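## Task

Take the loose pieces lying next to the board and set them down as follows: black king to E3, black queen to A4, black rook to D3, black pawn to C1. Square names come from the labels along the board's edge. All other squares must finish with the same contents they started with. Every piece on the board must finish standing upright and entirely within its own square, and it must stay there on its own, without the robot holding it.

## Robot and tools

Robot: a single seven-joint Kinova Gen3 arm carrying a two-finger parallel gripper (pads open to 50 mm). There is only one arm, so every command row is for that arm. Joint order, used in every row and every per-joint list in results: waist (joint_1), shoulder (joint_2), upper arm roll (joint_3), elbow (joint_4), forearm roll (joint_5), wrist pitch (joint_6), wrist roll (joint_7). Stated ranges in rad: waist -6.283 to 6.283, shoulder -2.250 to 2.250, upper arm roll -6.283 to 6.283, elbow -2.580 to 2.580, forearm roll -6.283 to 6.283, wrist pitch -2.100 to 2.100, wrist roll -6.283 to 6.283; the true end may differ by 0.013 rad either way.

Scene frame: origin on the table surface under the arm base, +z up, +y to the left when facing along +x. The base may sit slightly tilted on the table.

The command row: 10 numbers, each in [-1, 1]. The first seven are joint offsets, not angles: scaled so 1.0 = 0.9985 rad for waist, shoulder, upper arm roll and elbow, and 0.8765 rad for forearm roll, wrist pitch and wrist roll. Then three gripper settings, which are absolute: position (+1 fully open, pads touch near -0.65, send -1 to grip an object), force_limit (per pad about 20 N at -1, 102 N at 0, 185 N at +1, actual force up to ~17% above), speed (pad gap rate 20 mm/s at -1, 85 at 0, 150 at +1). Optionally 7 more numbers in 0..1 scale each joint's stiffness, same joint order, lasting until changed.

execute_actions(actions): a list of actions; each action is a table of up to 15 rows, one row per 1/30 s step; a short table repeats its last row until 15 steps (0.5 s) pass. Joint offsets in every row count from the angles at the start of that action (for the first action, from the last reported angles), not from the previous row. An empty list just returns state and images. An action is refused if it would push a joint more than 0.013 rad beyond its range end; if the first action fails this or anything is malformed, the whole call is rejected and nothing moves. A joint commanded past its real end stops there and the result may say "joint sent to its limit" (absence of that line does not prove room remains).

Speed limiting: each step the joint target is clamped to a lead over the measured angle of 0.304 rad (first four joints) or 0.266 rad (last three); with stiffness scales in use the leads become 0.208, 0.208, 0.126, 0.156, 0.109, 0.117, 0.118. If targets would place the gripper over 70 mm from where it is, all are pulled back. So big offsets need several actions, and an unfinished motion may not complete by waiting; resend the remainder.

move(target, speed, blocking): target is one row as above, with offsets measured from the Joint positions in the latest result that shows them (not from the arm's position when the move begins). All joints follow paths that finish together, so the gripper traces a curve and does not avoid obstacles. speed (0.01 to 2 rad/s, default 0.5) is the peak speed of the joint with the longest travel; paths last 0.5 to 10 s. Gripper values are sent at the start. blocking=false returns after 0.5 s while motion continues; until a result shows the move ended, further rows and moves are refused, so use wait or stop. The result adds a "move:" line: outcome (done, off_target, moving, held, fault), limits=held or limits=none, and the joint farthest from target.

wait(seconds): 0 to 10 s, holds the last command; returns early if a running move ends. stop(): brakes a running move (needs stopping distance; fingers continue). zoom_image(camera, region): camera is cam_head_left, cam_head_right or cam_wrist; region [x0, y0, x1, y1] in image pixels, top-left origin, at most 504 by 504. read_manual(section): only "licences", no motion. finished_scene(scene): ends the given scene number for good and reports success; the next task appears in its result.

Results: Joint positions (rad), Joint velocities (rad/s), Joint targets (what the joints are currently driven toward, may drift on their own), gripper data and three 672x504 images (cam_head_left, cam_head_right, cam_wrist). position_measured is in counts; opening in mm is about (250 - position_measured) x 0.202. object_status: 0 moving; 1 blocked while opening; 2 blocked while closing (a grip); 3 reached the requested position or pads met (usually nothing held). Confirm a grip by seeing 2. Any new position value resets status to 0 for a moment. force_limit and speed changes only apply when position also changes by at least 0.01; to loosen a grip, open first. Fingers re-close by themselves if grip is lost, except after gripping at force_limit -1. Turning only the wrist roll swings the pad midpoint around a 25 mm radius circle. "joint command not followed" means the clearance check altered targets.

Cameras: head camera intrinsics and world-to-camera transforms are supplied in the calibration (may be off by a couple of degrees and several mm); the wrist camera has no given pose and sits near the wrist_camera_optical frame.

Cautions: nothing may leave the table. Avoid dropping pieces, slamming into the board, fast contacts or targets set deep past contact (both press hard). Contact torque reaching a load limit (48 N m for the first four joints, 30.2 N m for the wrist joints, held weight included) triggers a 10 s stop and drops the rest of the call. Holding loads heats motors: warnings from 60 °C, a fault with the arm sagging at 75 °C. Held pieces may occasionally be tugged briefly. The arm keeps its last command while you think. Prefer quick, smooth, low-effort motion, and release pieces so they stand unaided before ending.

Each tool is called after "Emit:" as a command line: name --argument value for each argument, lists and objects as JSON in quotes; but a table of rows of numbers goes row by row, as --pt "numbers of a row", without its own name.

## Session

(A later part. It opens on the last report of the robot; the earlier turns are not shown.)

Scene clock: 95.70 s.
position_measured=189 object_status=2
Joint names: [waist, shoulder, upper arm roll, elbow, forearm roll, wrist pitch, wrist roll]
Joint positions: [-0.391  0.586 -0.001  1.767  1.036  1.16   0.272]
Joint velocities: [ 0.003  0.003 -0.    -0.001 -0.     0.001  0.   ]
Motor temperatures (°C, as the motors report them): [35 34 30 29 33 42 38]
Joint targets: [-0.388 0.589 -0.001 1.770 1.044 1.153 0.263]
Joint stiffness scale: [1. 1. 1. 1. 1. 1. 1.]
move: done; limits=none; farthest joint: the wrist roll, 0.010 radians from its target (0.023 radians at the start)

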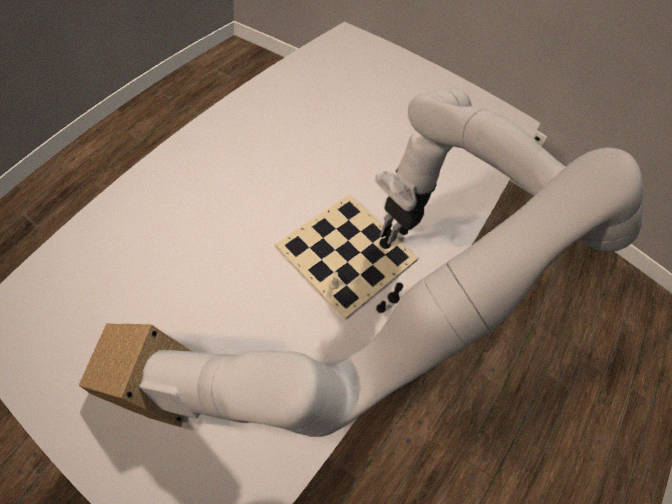

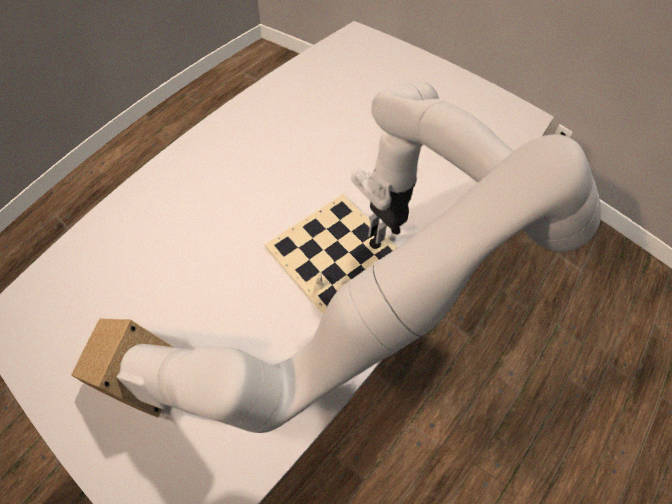

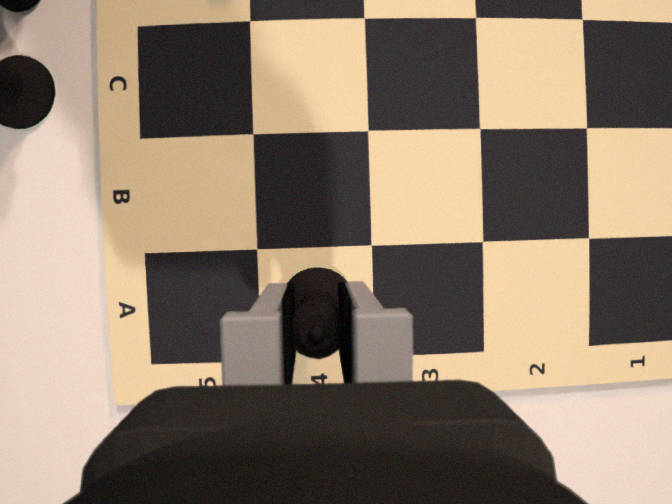

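Emit:
move --target '[0.0082,0.0063,0,0.0047,0.0141,-0.0141,-0.0137,-1,-0.4,0]' --speed 0.03

Emit:
zoom_image --camera "cam_wrist" --region '[240, 120, 400, 280]'

Scene clock: 97.93 s.
position_measured=189 object_status=2
Joint names: [waist, shoulder, upper arm roll, elbow, forearm roll, wrist pitch, wrist roll]
Joint positions: [-0.389  0.587 -0.001  1.768  1.038  1.158  0.27 ]
Joint velocities: [-0.001  0.     0.    -0.001 -0.     0.002  0.   ]
Motor temperatures (°C, as the motors report them): [35 34 30 29 33 42 38]
Joint targets: [-0.383 0.593 -0.001 1.772 1.048 1.148 0.260]
Joint stiffness scale: [1. 1. 1. 1. 1. 1. 1.]
move: off_target; limits=none; farthest joint: the wrist pitch, 0.011 radians from its target (0.013 radians at the start)

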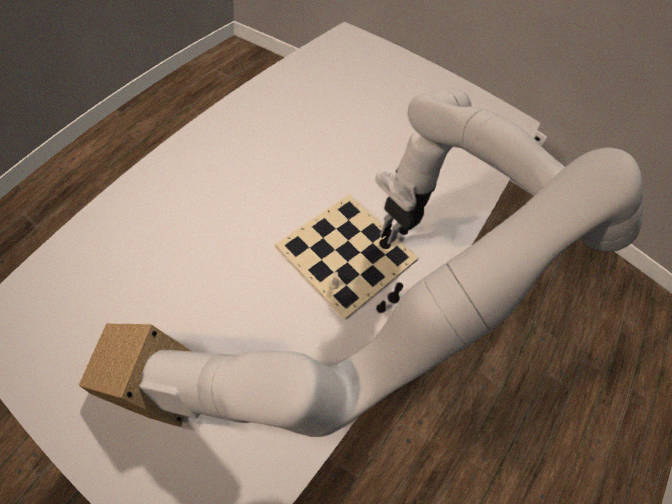

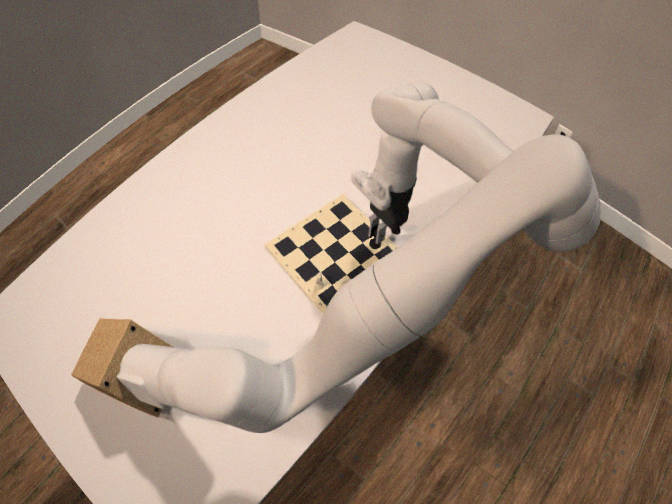

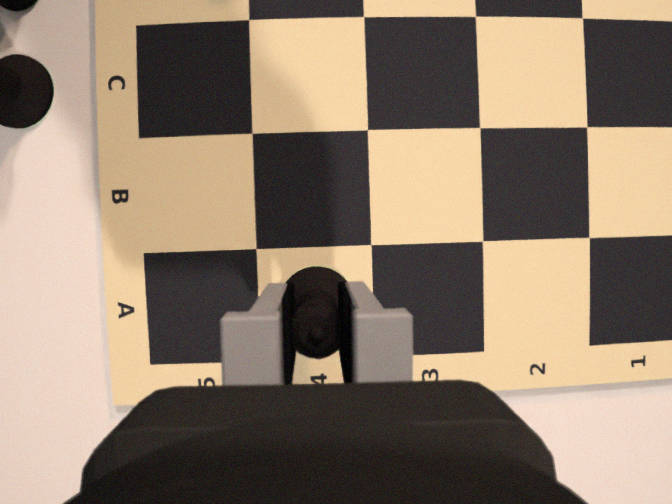

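Region (240, 120, 400, 280) of cam_wrist's 672x504 image, scaled by 3.150.

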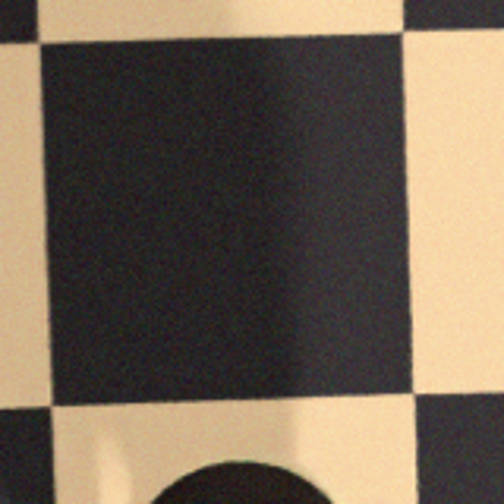

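Emit:
execute_actions --actions '[[[0,0,0,0,0,0,0,1,-0.4,0.5]]]'

Emit:
move --target '[-0.084,-0.054,0,-0.031,-0.089,0.110,0.055,1,-0.4,0.5]' --speed 0.25

Scene clock: 101.10 s.
position_measured=3 object_status=0
Joint names: [waist, shoulder, upper arm roll, elbow, forearm roll, wrist pitch, wrist roll]
Joint positions: [-0.389  0.587 -0.001  1.768  1.038  1.158  0.27 ]
Joint velocities: [-0.     0.002 -0.     0.002  0.    -0.    -0.001]
Motor temperatures (°C, as the motors report them): [35 34 30 29 33 42 38]
Joint targets: [-0.389 0.587 -0.001 1.768 1.038 1.158 0.270]
Joint stiffness scale: [1. 1. 1. 1. 1. 1. 1.]

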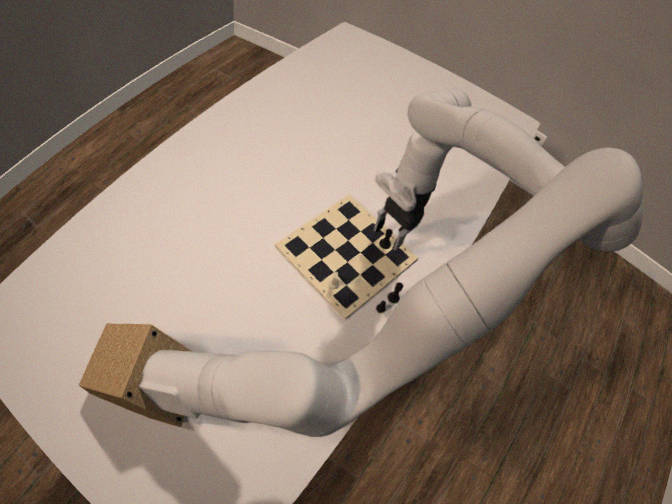

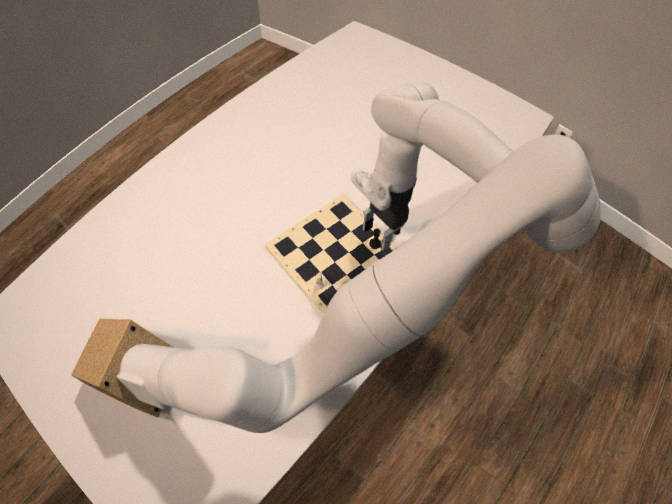

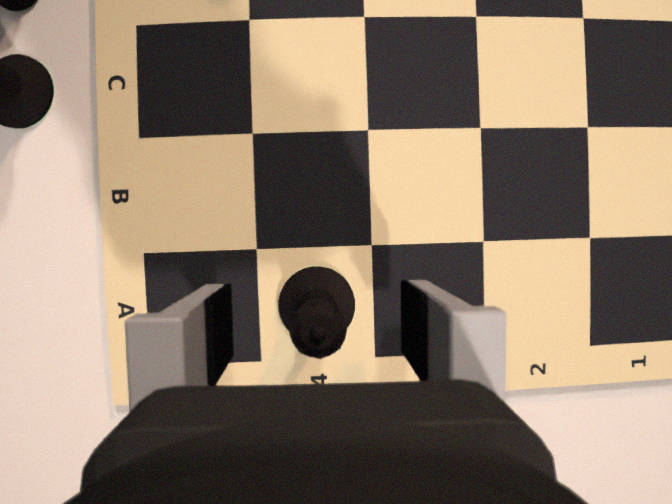

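Scene clock: 102.03 s.
position_measured=3 object_status=3
Joint names: [waist, shoulder, upper arm roll, elbow, forearm roll, wrist pitch, wrist roll]
Joint positions: [-0.47   0.536 -0.001  1.74   0.968  1.248  0.309]
Joint velocities: [-0.004 -0.002  0.     0.001 -0.    -0.001  0.   ]
Motor temperatures (°C, as the motors report them): [35 34 30 29 33 42 38]
Joint targets: [-0.473 0.533 -0.001 1.737 0.960 1.255 0.318]
Joint stiffness scale: [1. 1. 1. 1. 1. 1. 1.]
move: done; limits=none; farthest joint: the wrist roll, 0.010 radians from its target (0.048 radians at the start)

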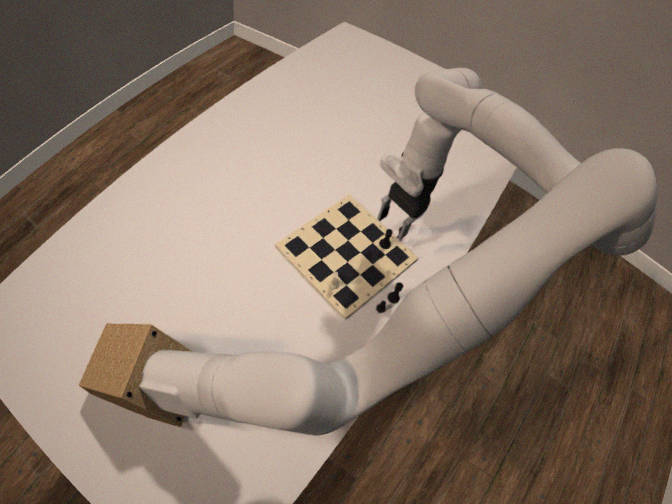

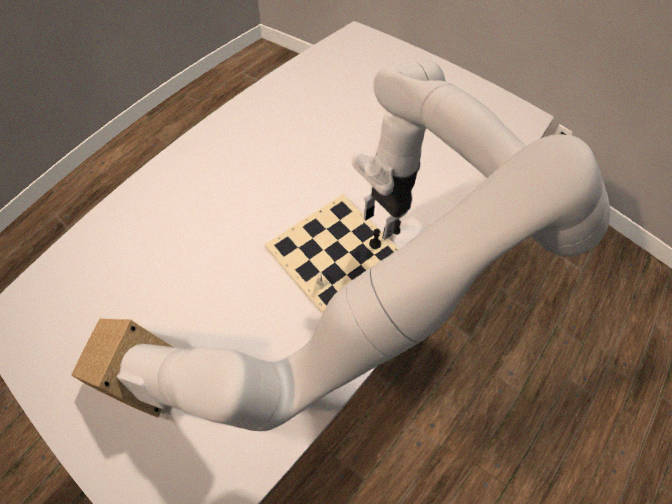

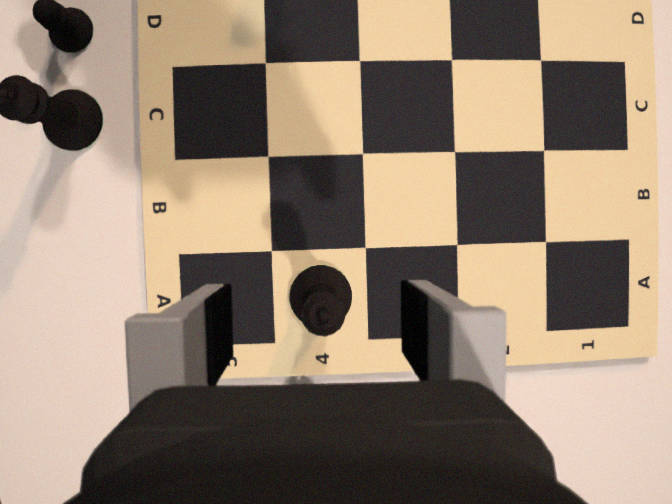

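Emit:
move --target '[-0.0066,-0.2894,0,0.3322,0.0226,-0.0298,-0.0570,1,-0.4,0.5]' --speed 0.45

Emit:
zoom_image --camera "cam_wrist" --region '[230, 150, 430, 380]'

Scene clock: 105.37 s.
position_measured=3 object_status=3
Joint names: [waist, shoulder, upper arm roll, elbow, forearm roll, wrist pitch, wrist roll]
Joint positions: [-0.474  0.25  -0.001  2.068  0.98   1.229  0.268]
Joint velocities: [-0.001 -0.003  0.     0.001  0.     0.001 -0.001]
Motor temperatures (°C, as the motors report them): [35 34 30 29 33 42 38]
Joint targets: [-0.477 0.247 -0.001 2.071 0.988 1.222 0.259]
Joint stiffness scale: [1. 1. 1. 1. 1. 1. 1.]
move: done; limits=none; farthest joint: the wrist roll, 0.009 radians from its target (0.050 radians at the start)

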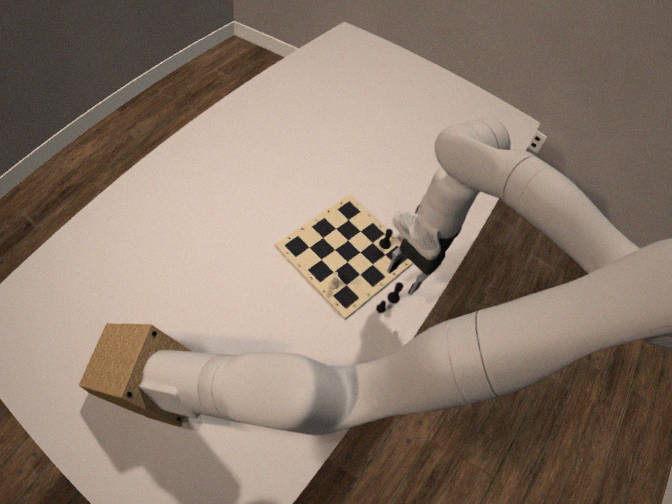

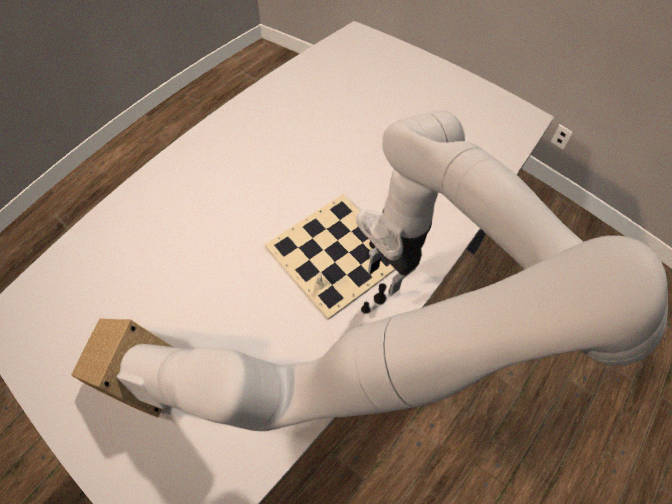

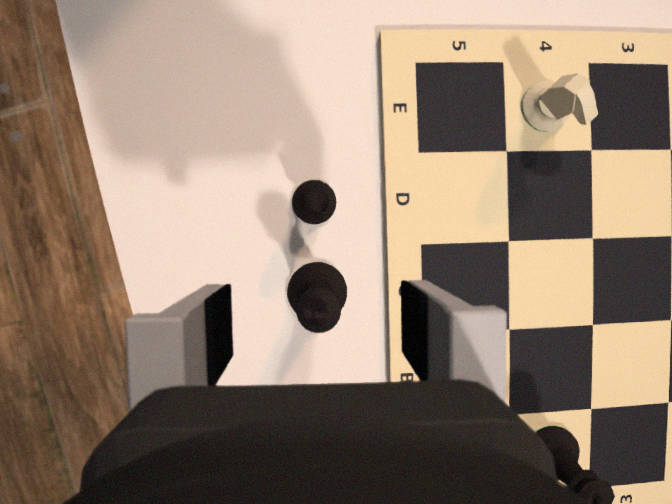

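Region (230, 150, 430, 380) of cam_wrist's 672x504 image, scaled by 2.191; it fills the left 438 columns of this view, and the rest is white.

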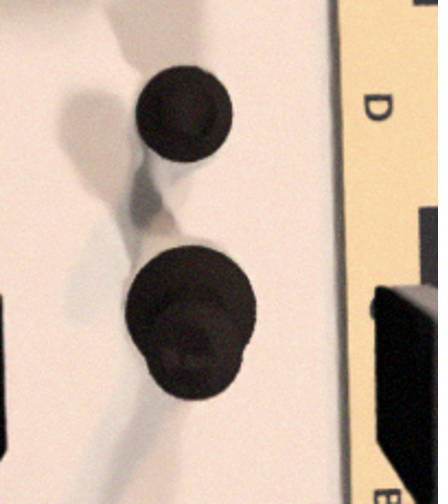

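Emit:
move --target '[0.1360,0.0735,0,0.0507,0.1458,-0.1659,-0.0794,1,-0.4,0.5]' --speed 0.3

Emit:
zoom_image --camera "cam_wrist" --region '[220, 150, 420, 390]'

Scene clock: 110.50 s.
position_measured=3 object_status=3
Joint names: [waist, shoulder, upper arm roll, elbow, forearm roll, wrist pitch, wrist roll]
Joint positions: [-0.341  0.321 -0.001  2.116  1.1    1.09   0.208]
Joint velocities: [ 0.002  0.    -0.     0.001  0.    -0.    -0.   ]
Motor temperatures (°C, as the motors report them): [35 34 30 29 33 42 38]
Joint targets: [-0.338 0.323 -0.001 2.119 1.108 1.083 0.198]
Joint stiffness scale: [1. 1. 1. 1. 1. 1. 1.]
move: done; limits=none; farthest joint: the wrist roll, 0.010 radians from its target (0.070 radians at the start)

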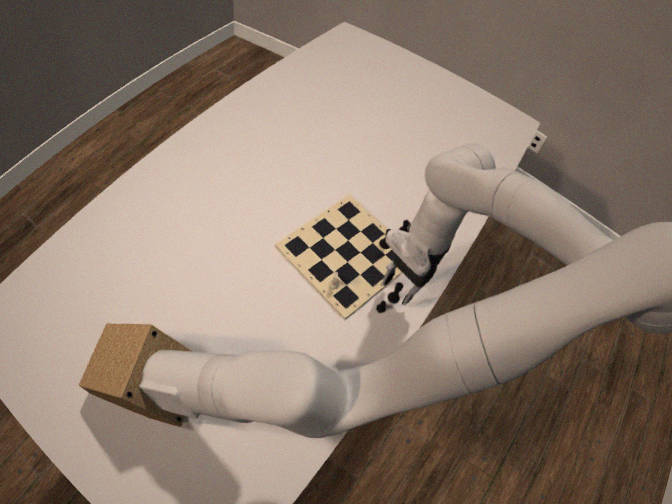

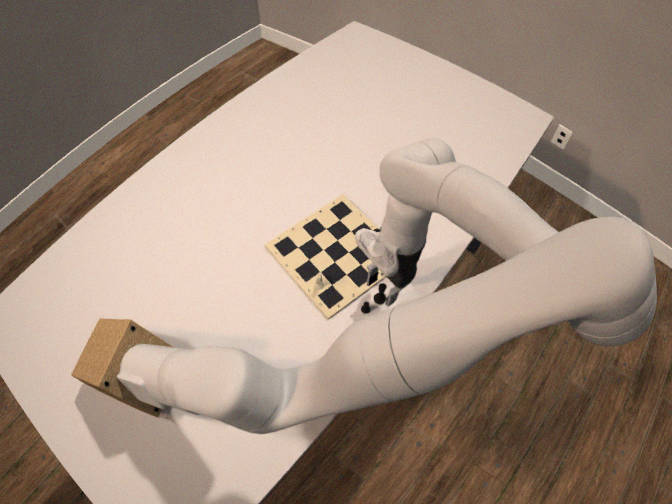

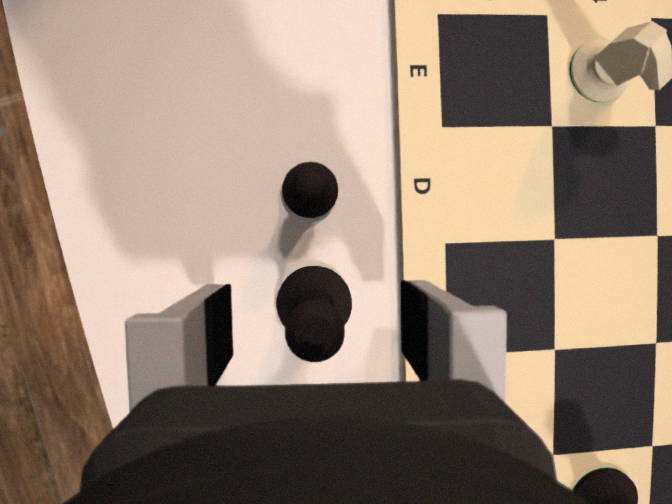

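Region (220, 150, 420, 390) of cam_wrist's 672x504 image, scaled by 2.100.

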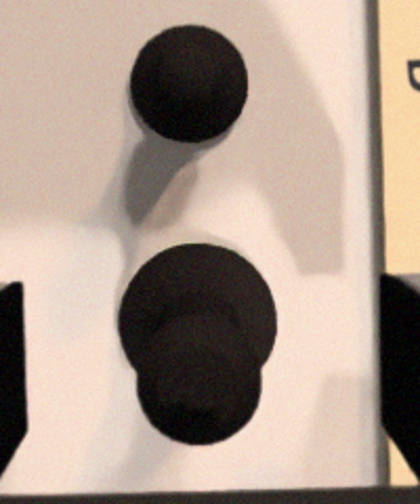

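Emit:
move --target '[0,0,0,0,0,0,0,-1,-0.4,0.1]'

Emit:
zoom_image --camera "cam_wrist" --region '[420, 100, 580, 260]'

Scene clock: 112.30 s.
position_measured=187 object_status=2
Joint names: [waist, shoulder, upper arm roll, elbow, forearm roll, wrist pitch, wrist roll]
Joint positions: [-0.341  0.321 -0.001  2.116  1.1    1.09   0.208]
Joint velocities: [-0.001 -0.     0.     0.001 -0.     0.    -0.   ]
Motor temperatures (°C, as the motors report them): [35 34 30 29 33 42 38]
Joint targets: [-0.341 0.321 -0.001 2.116 1.100 1.090 0.208]
Joint stiffness scale: [1. 1. 1. 1. 1. 1. 1.]
move: done; limits=none; farthest joint: the waist, 0.000 radians from its target (0.000 radians at the start)

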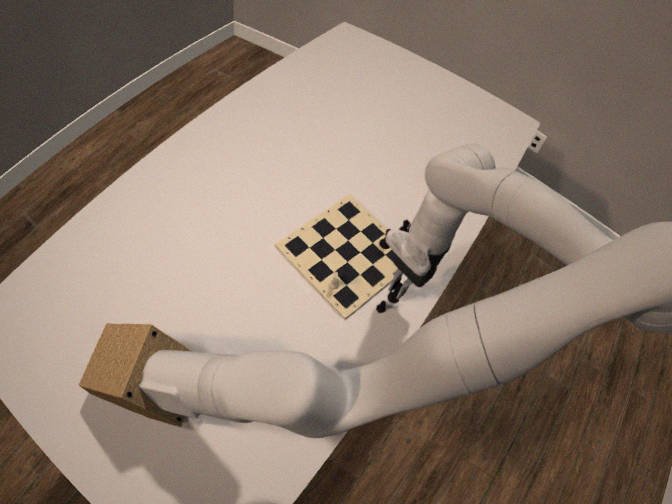

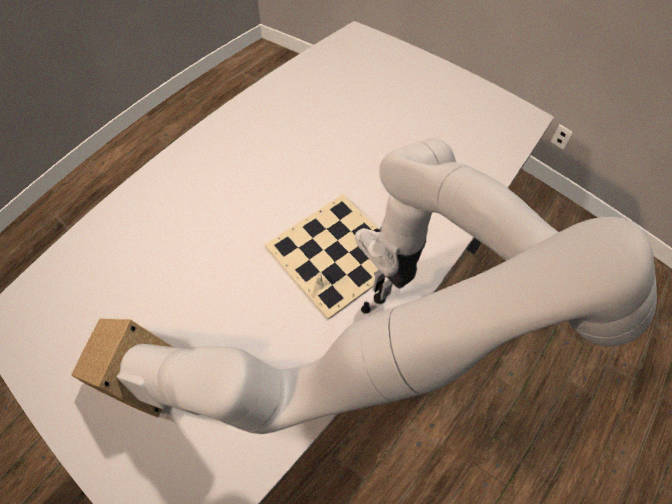

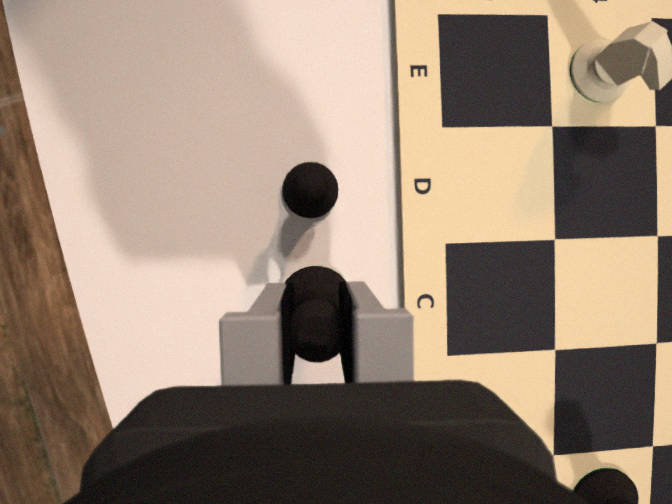

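Region (420, 100, 580, 260) of cam_wrist's 672x504 image, scaled by 3.150.

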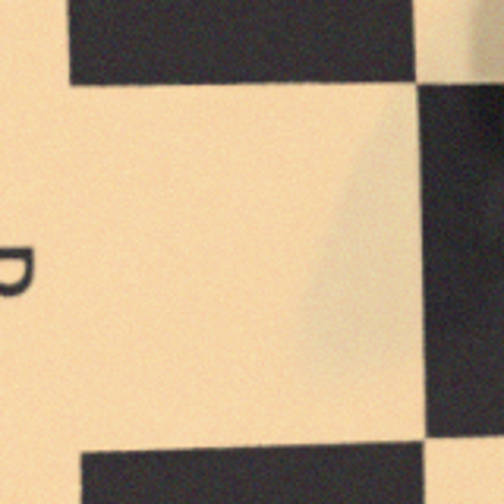

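Emit:
move --target '[-0.1493,-0.0805,0,-0.0555,-0.1595,0.1817,0.0863,-1,-0.4,0.1]' --speed 0.3

Scene clock: 116.60 s.
position_measured=187 object_status=2
Joint names: [waist, shoulder, upper arm roll, elbow, forearm roll, wrist pitch, wrist roll]
Joint positions: [-0.487  0.243 -0.001  2.064  0.968  1.242  0.274]
Joint velocities: [-0.002 -0.001 -0.    -0.001 -0.     0.001  0.   ]
Motor temperatures (°C, as the motors report them): [35 34 30 29 33 42 38]
Joint targets: [-0.490 0.240 -0.001 2.061 0.961 1.249 0.284]
Joint stiffness scale: [1. 1. 1. 1. 1. 1. 1.]
move: done; limits=none; farthest joint: the wrist roll, 0.010 radians from its target (0.076 radians at the start)

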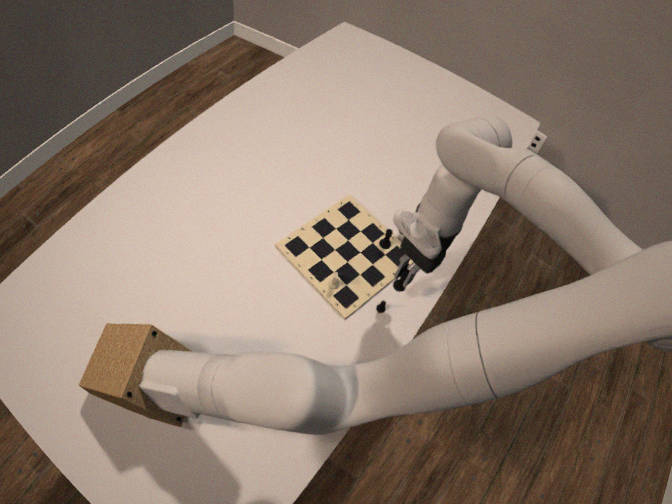

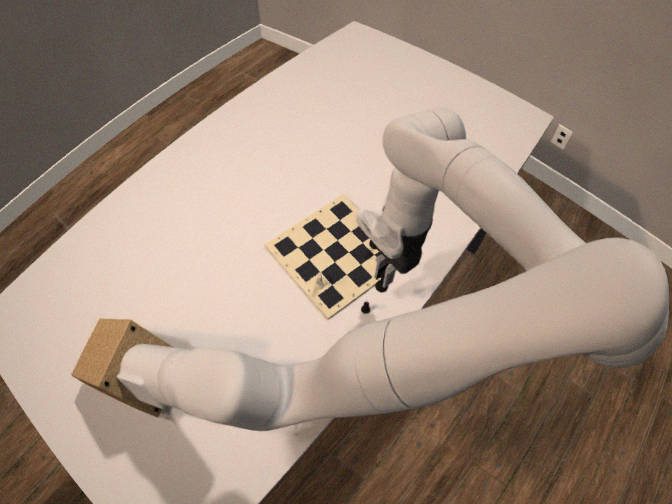

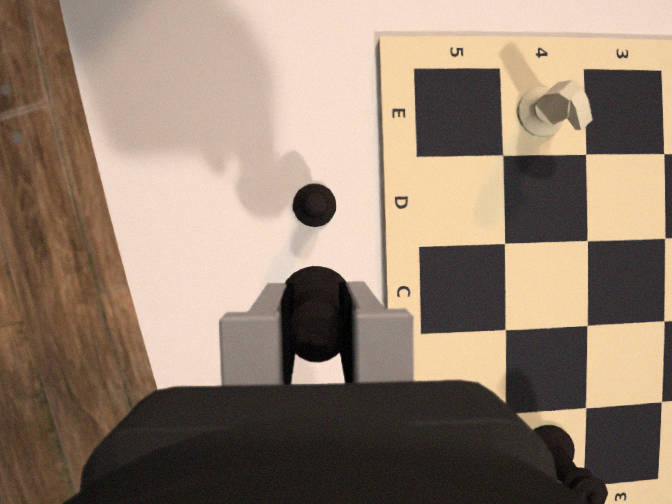

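Emit:
move --target '[-0.2688,0.3268,0,0.0160,-0.0886,-0.0827,-0.4590,-1,-0.4,0.1]' --speed 0.45

Emit:
zoom_image --camera "cam_wrist" --region '[170, 170, 480, 400]'

Scene clock: 119.03 s.
position_measured=187 object_status=2
Joint names: [waist, shoulder, upper arm roll, elbow, forearm roll, wrist pitch, wrist roll]
Joint positions: [-0.752  0.566 -0.001  2.077  0.898  1.176 -0.119]
Joint velocities: [-0.003  0.003 -0.     0.001  0.     0.    -0.001]
Motor temperatures (°C, as the motors report them): [35 34 30 29 33 42 38]
Joint targets: [-0.755 0.569 -0.001 2.080 0.890 1.170 -0.128]
Joint stiffness scale: [1. 1. 1. 1. 1. 1. 1.]
move: done; limits=none; farthest joint: the wrist roll, 0.010 radians from its target (0.402 radians at the start)

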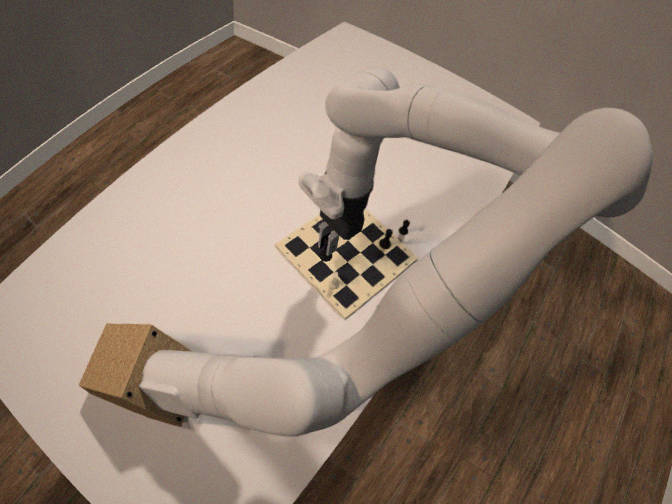

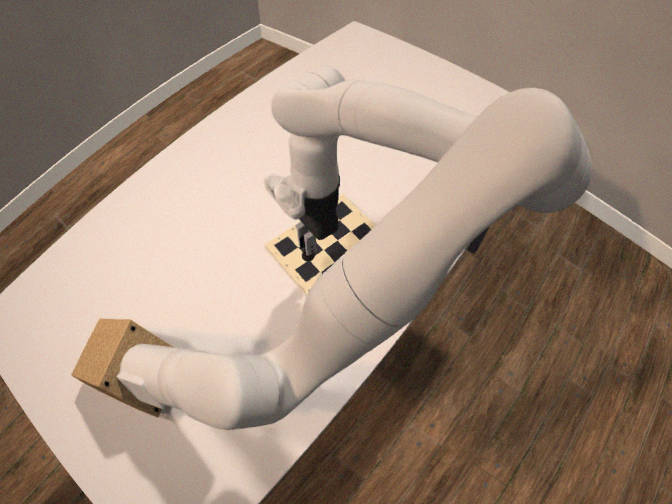

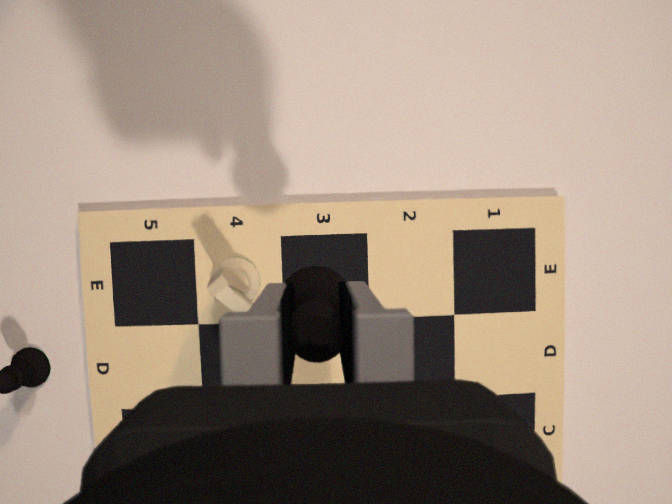

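Region (170, 170, 480, 400) of cam_wrist's 672x504 image, scaled by 1.626; it fills the top 374 rows of this view, and the rest is white.

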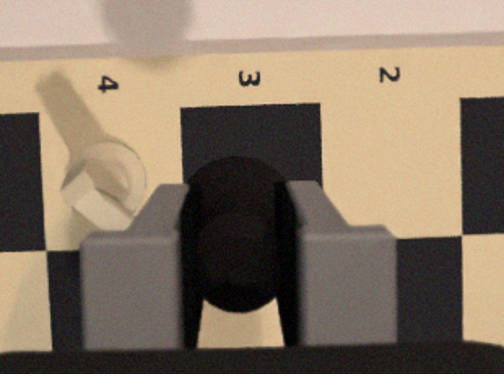

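Emit:
zoom_image --camera "cam_wrist" --region '[180, 215, 330, 295]'

Emit:
zoom_image --camera "cam_wrist" --region '[320, 215, 470, 335]'

Region (180, 215, 330, 295) of cam_wrist's 672x504 image, scaled by 3.360; it fills the top 269 rows of this view, and the rest is white.

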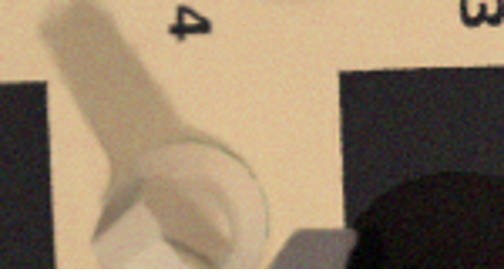

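Region (320, 215, 470, 335) of cam_wrist's 672x504 image, scaled by 3.360; it fills the top 403 rows of this view, and the rest is white.

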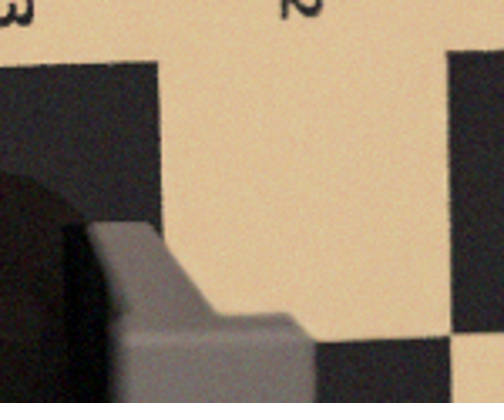

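Emit:
move --target '[0.1092,0.0877,0,0.0626,0.1713,-0.1417,-0.1299,-1,-0.4,0.1]' --speed 0.25

Emit:
zoom_image --camera "cam_wrist" --region '[130, 215, 330, 315]'

Emit:
zoom_image --camera "cam_wrist" --region '[300, 215, 500, 315]'

Scene clock: 124.77 s.
position_measured=187 object_status=2
Joint names: [waist, shoulder, upper arm roll, elbow, forearm roll, wrist pitch, wrist roll]
Joint positions: [-0.646  0.652 -0.001  2.136  1.04   1.059 -0.223]
Joint velocities: [ 0.003  0.003  0.    -0.     0.     0.001  0.   ]
Motor temperatures (°C, as the motors report them): [35 34 30 29 33 42 38]
Joint targets: [-0.643 0.654 -0.001 2.139 1.048 1.052 -0.233]
Joint stiffness scale: [1. 1. 1. 1. 1. 1. 1.]
move: done; limits=none; farthest joint: the wrist roll, 0.010 radians from its target (0.114 radians at the start)

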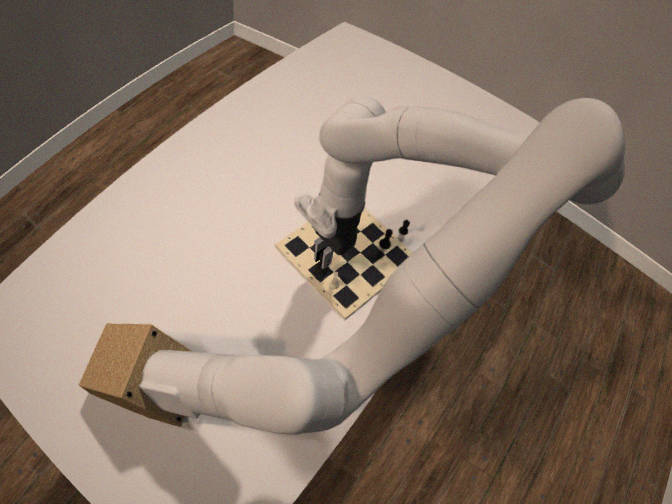

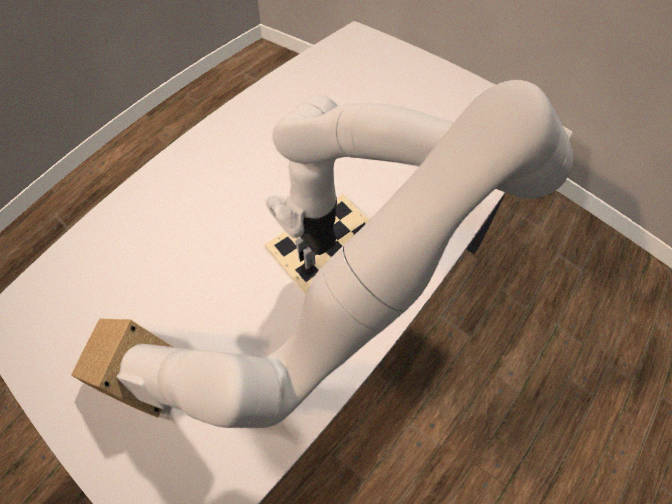

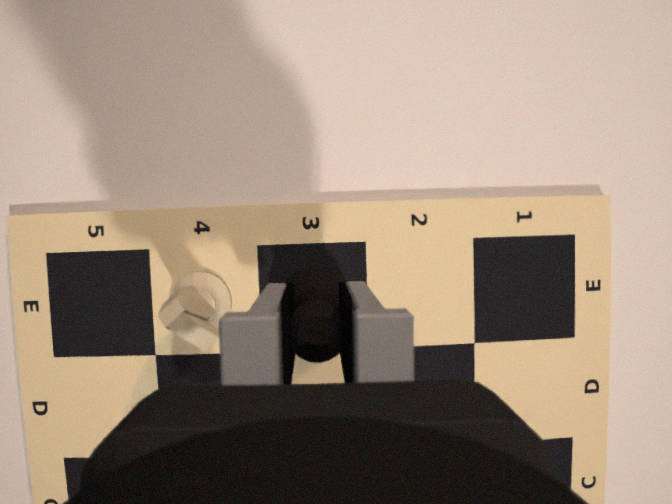

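Region (130, 215, 330, 315) of cam_wrist's 672x504 image, scaled by 2.520.

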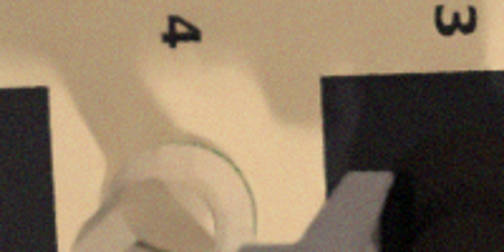

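Region (300, 215, 500, 315) of cam_wrist's 672x504 image, scaled by 2.520.

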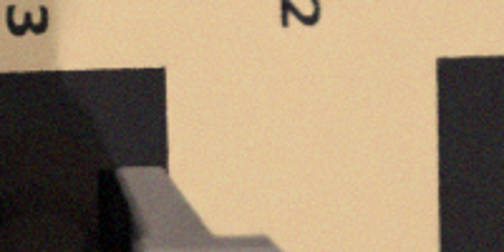

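Emit:
move --target '[0.0209,0.0145,0,0.0146,0.0390,-0.0264,-0.0333,-1,-0.4,0.1]' --speed 0.05

Scene clock: 128.10 s.
position_measured=187 object_status=2
Joint names: [waist, shoulder, upper arm roll, elbow, forearm roll, wrist pitch, wrist roll]
Joint positions: [-0.63   0.662 -0.001  2.147  1.066  1.043 -0.243]
Joint velocities: [ 0.    -0.     0.     0.     0.    -0.001  0.   ]
Motor temperatures (°C, as the motors report them): [35 34 30 29 33 42 38]
Joint targets: [-0.625 0.666 -0.001 2.151 1.074 1.036 -0.252]
Joint stiffness scale: [1. 1. 1. 1. 1. 1. 1.]
move: done; limits=none; farthest joint: the wrist roll, 0.009 radians from its target (0.029 radians at the start)

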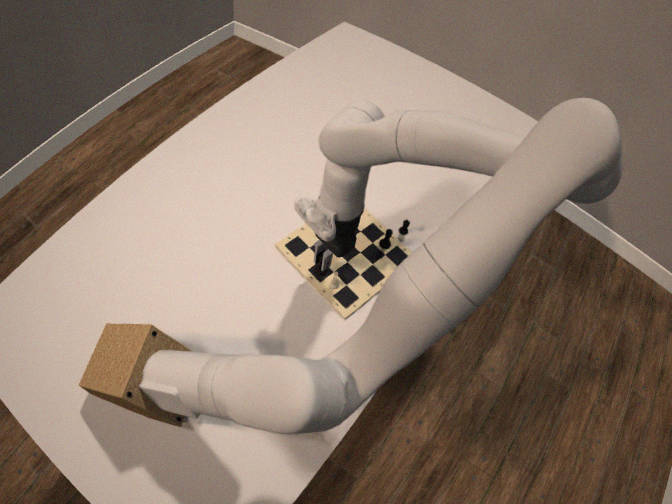

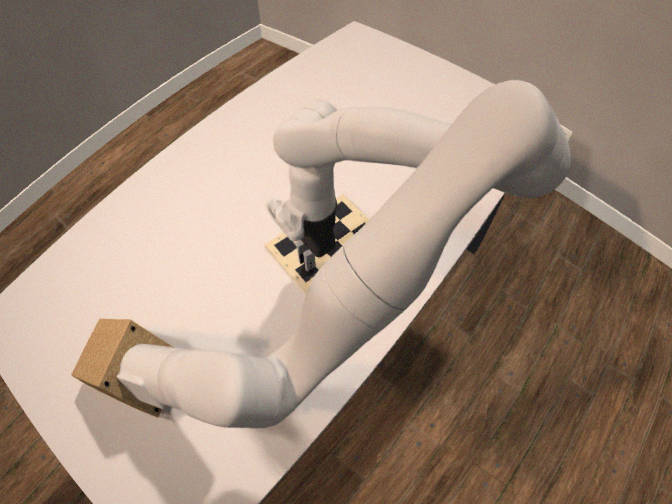

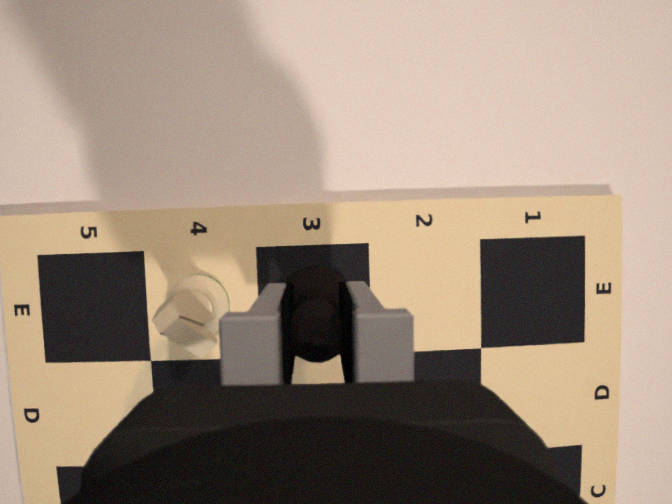

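Emit:
execute_actions --actions '[[[0,0,0,0,0,0,0,0.27,-0.4,0.1]]]'

Emit:
move --target '[-0.096,-0.0758,0,-0.0563,-0.1544,0.1228,0.1185,0.27,-0.4,0.1]' --speed 0.25

Scene clock: 130.63 s.
position_measured=112 object_status=3
Joint names: [waist, shoulder, upper arm roll, elbow, forearm roll, wrist pitch, wrist roll]
Joint positions: [-0.63   0.662 -0.001  2.147  1.066  1.043 -0.243]
Joint velocities: [-0.001 -0.001  0.     0.     0.    -0.001 -0.   ]
Motor temperatures (°C, as the motors report them): [35 34 30 29 33 42 38]
Joint targets: [-0.630 0.662 -0.001 2.147 1.066 1.043 -0.243]
Joint stiffness scale: [1. 1. 1. 1. 1. 1. 1.]

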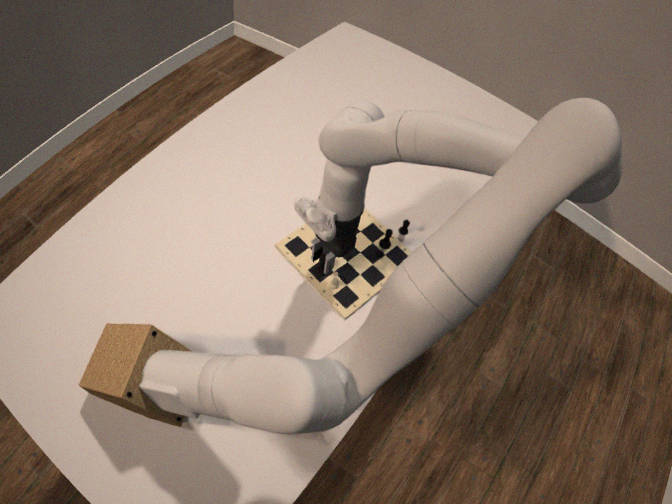

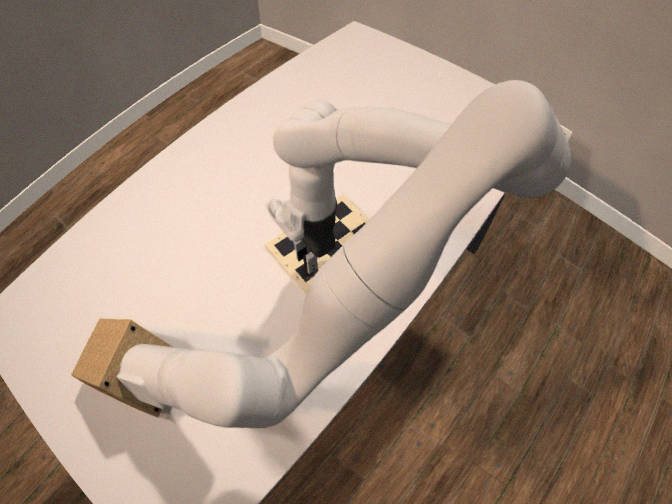

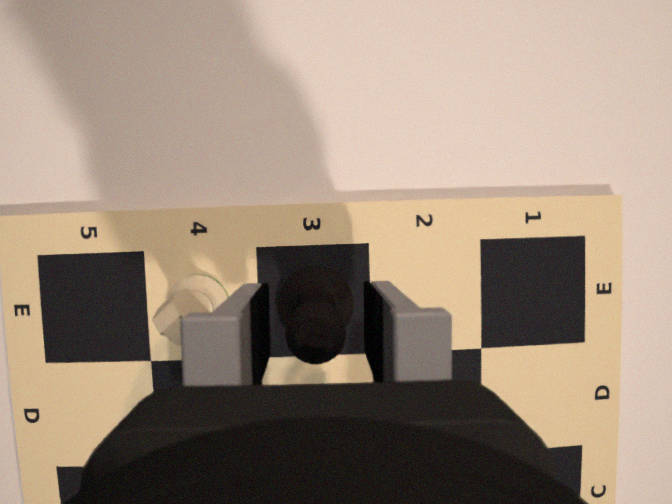

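Scene clock: 131.67 s.
position_measured=112 object_status=3
Joint names: [waist, shoulder, upper arm roll, elbow, forearm roll, wrist pitch, wrist roll]
Joint positions: [-0.723  0.589 -0.001  2.094  0.939  1.144 -0.148]
Joint velocities: [-0.004 -0.001 -0.    -0.     0.     0.002  0.   ]
Motor temperatures (°C, as the motors report them): [35 34 30 29 33 42 38]
Joint targets: [-0.726 0.586 -0.001 2.091 0.931 1.151 -0.139]
Joint stiffness scale: [1. 1. 1. 1. 1. 1. 1.]
move: done; limits=none; farthest joint: the wrist roll, 0.009 radians from its target (0.104 radians at the start)

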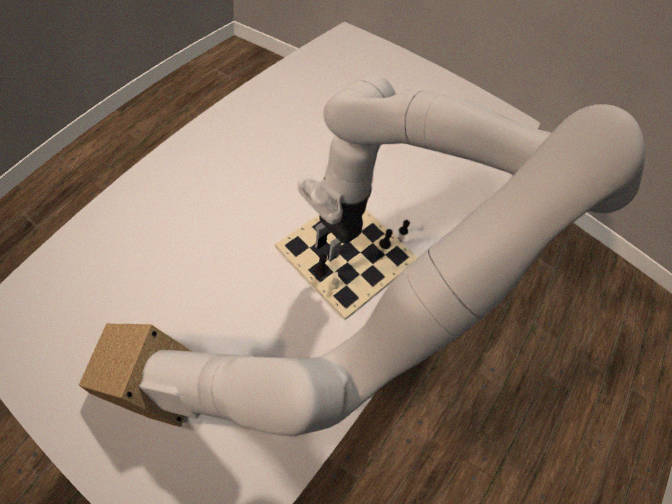

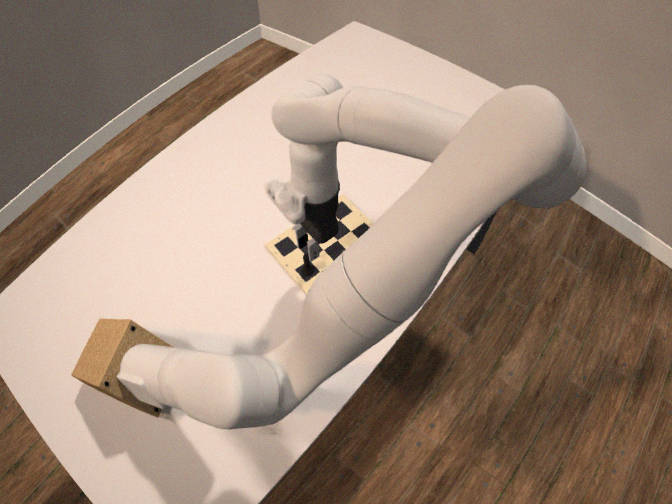

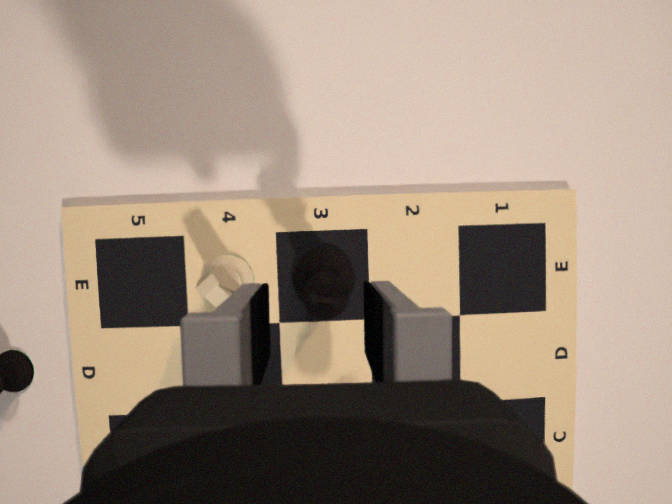

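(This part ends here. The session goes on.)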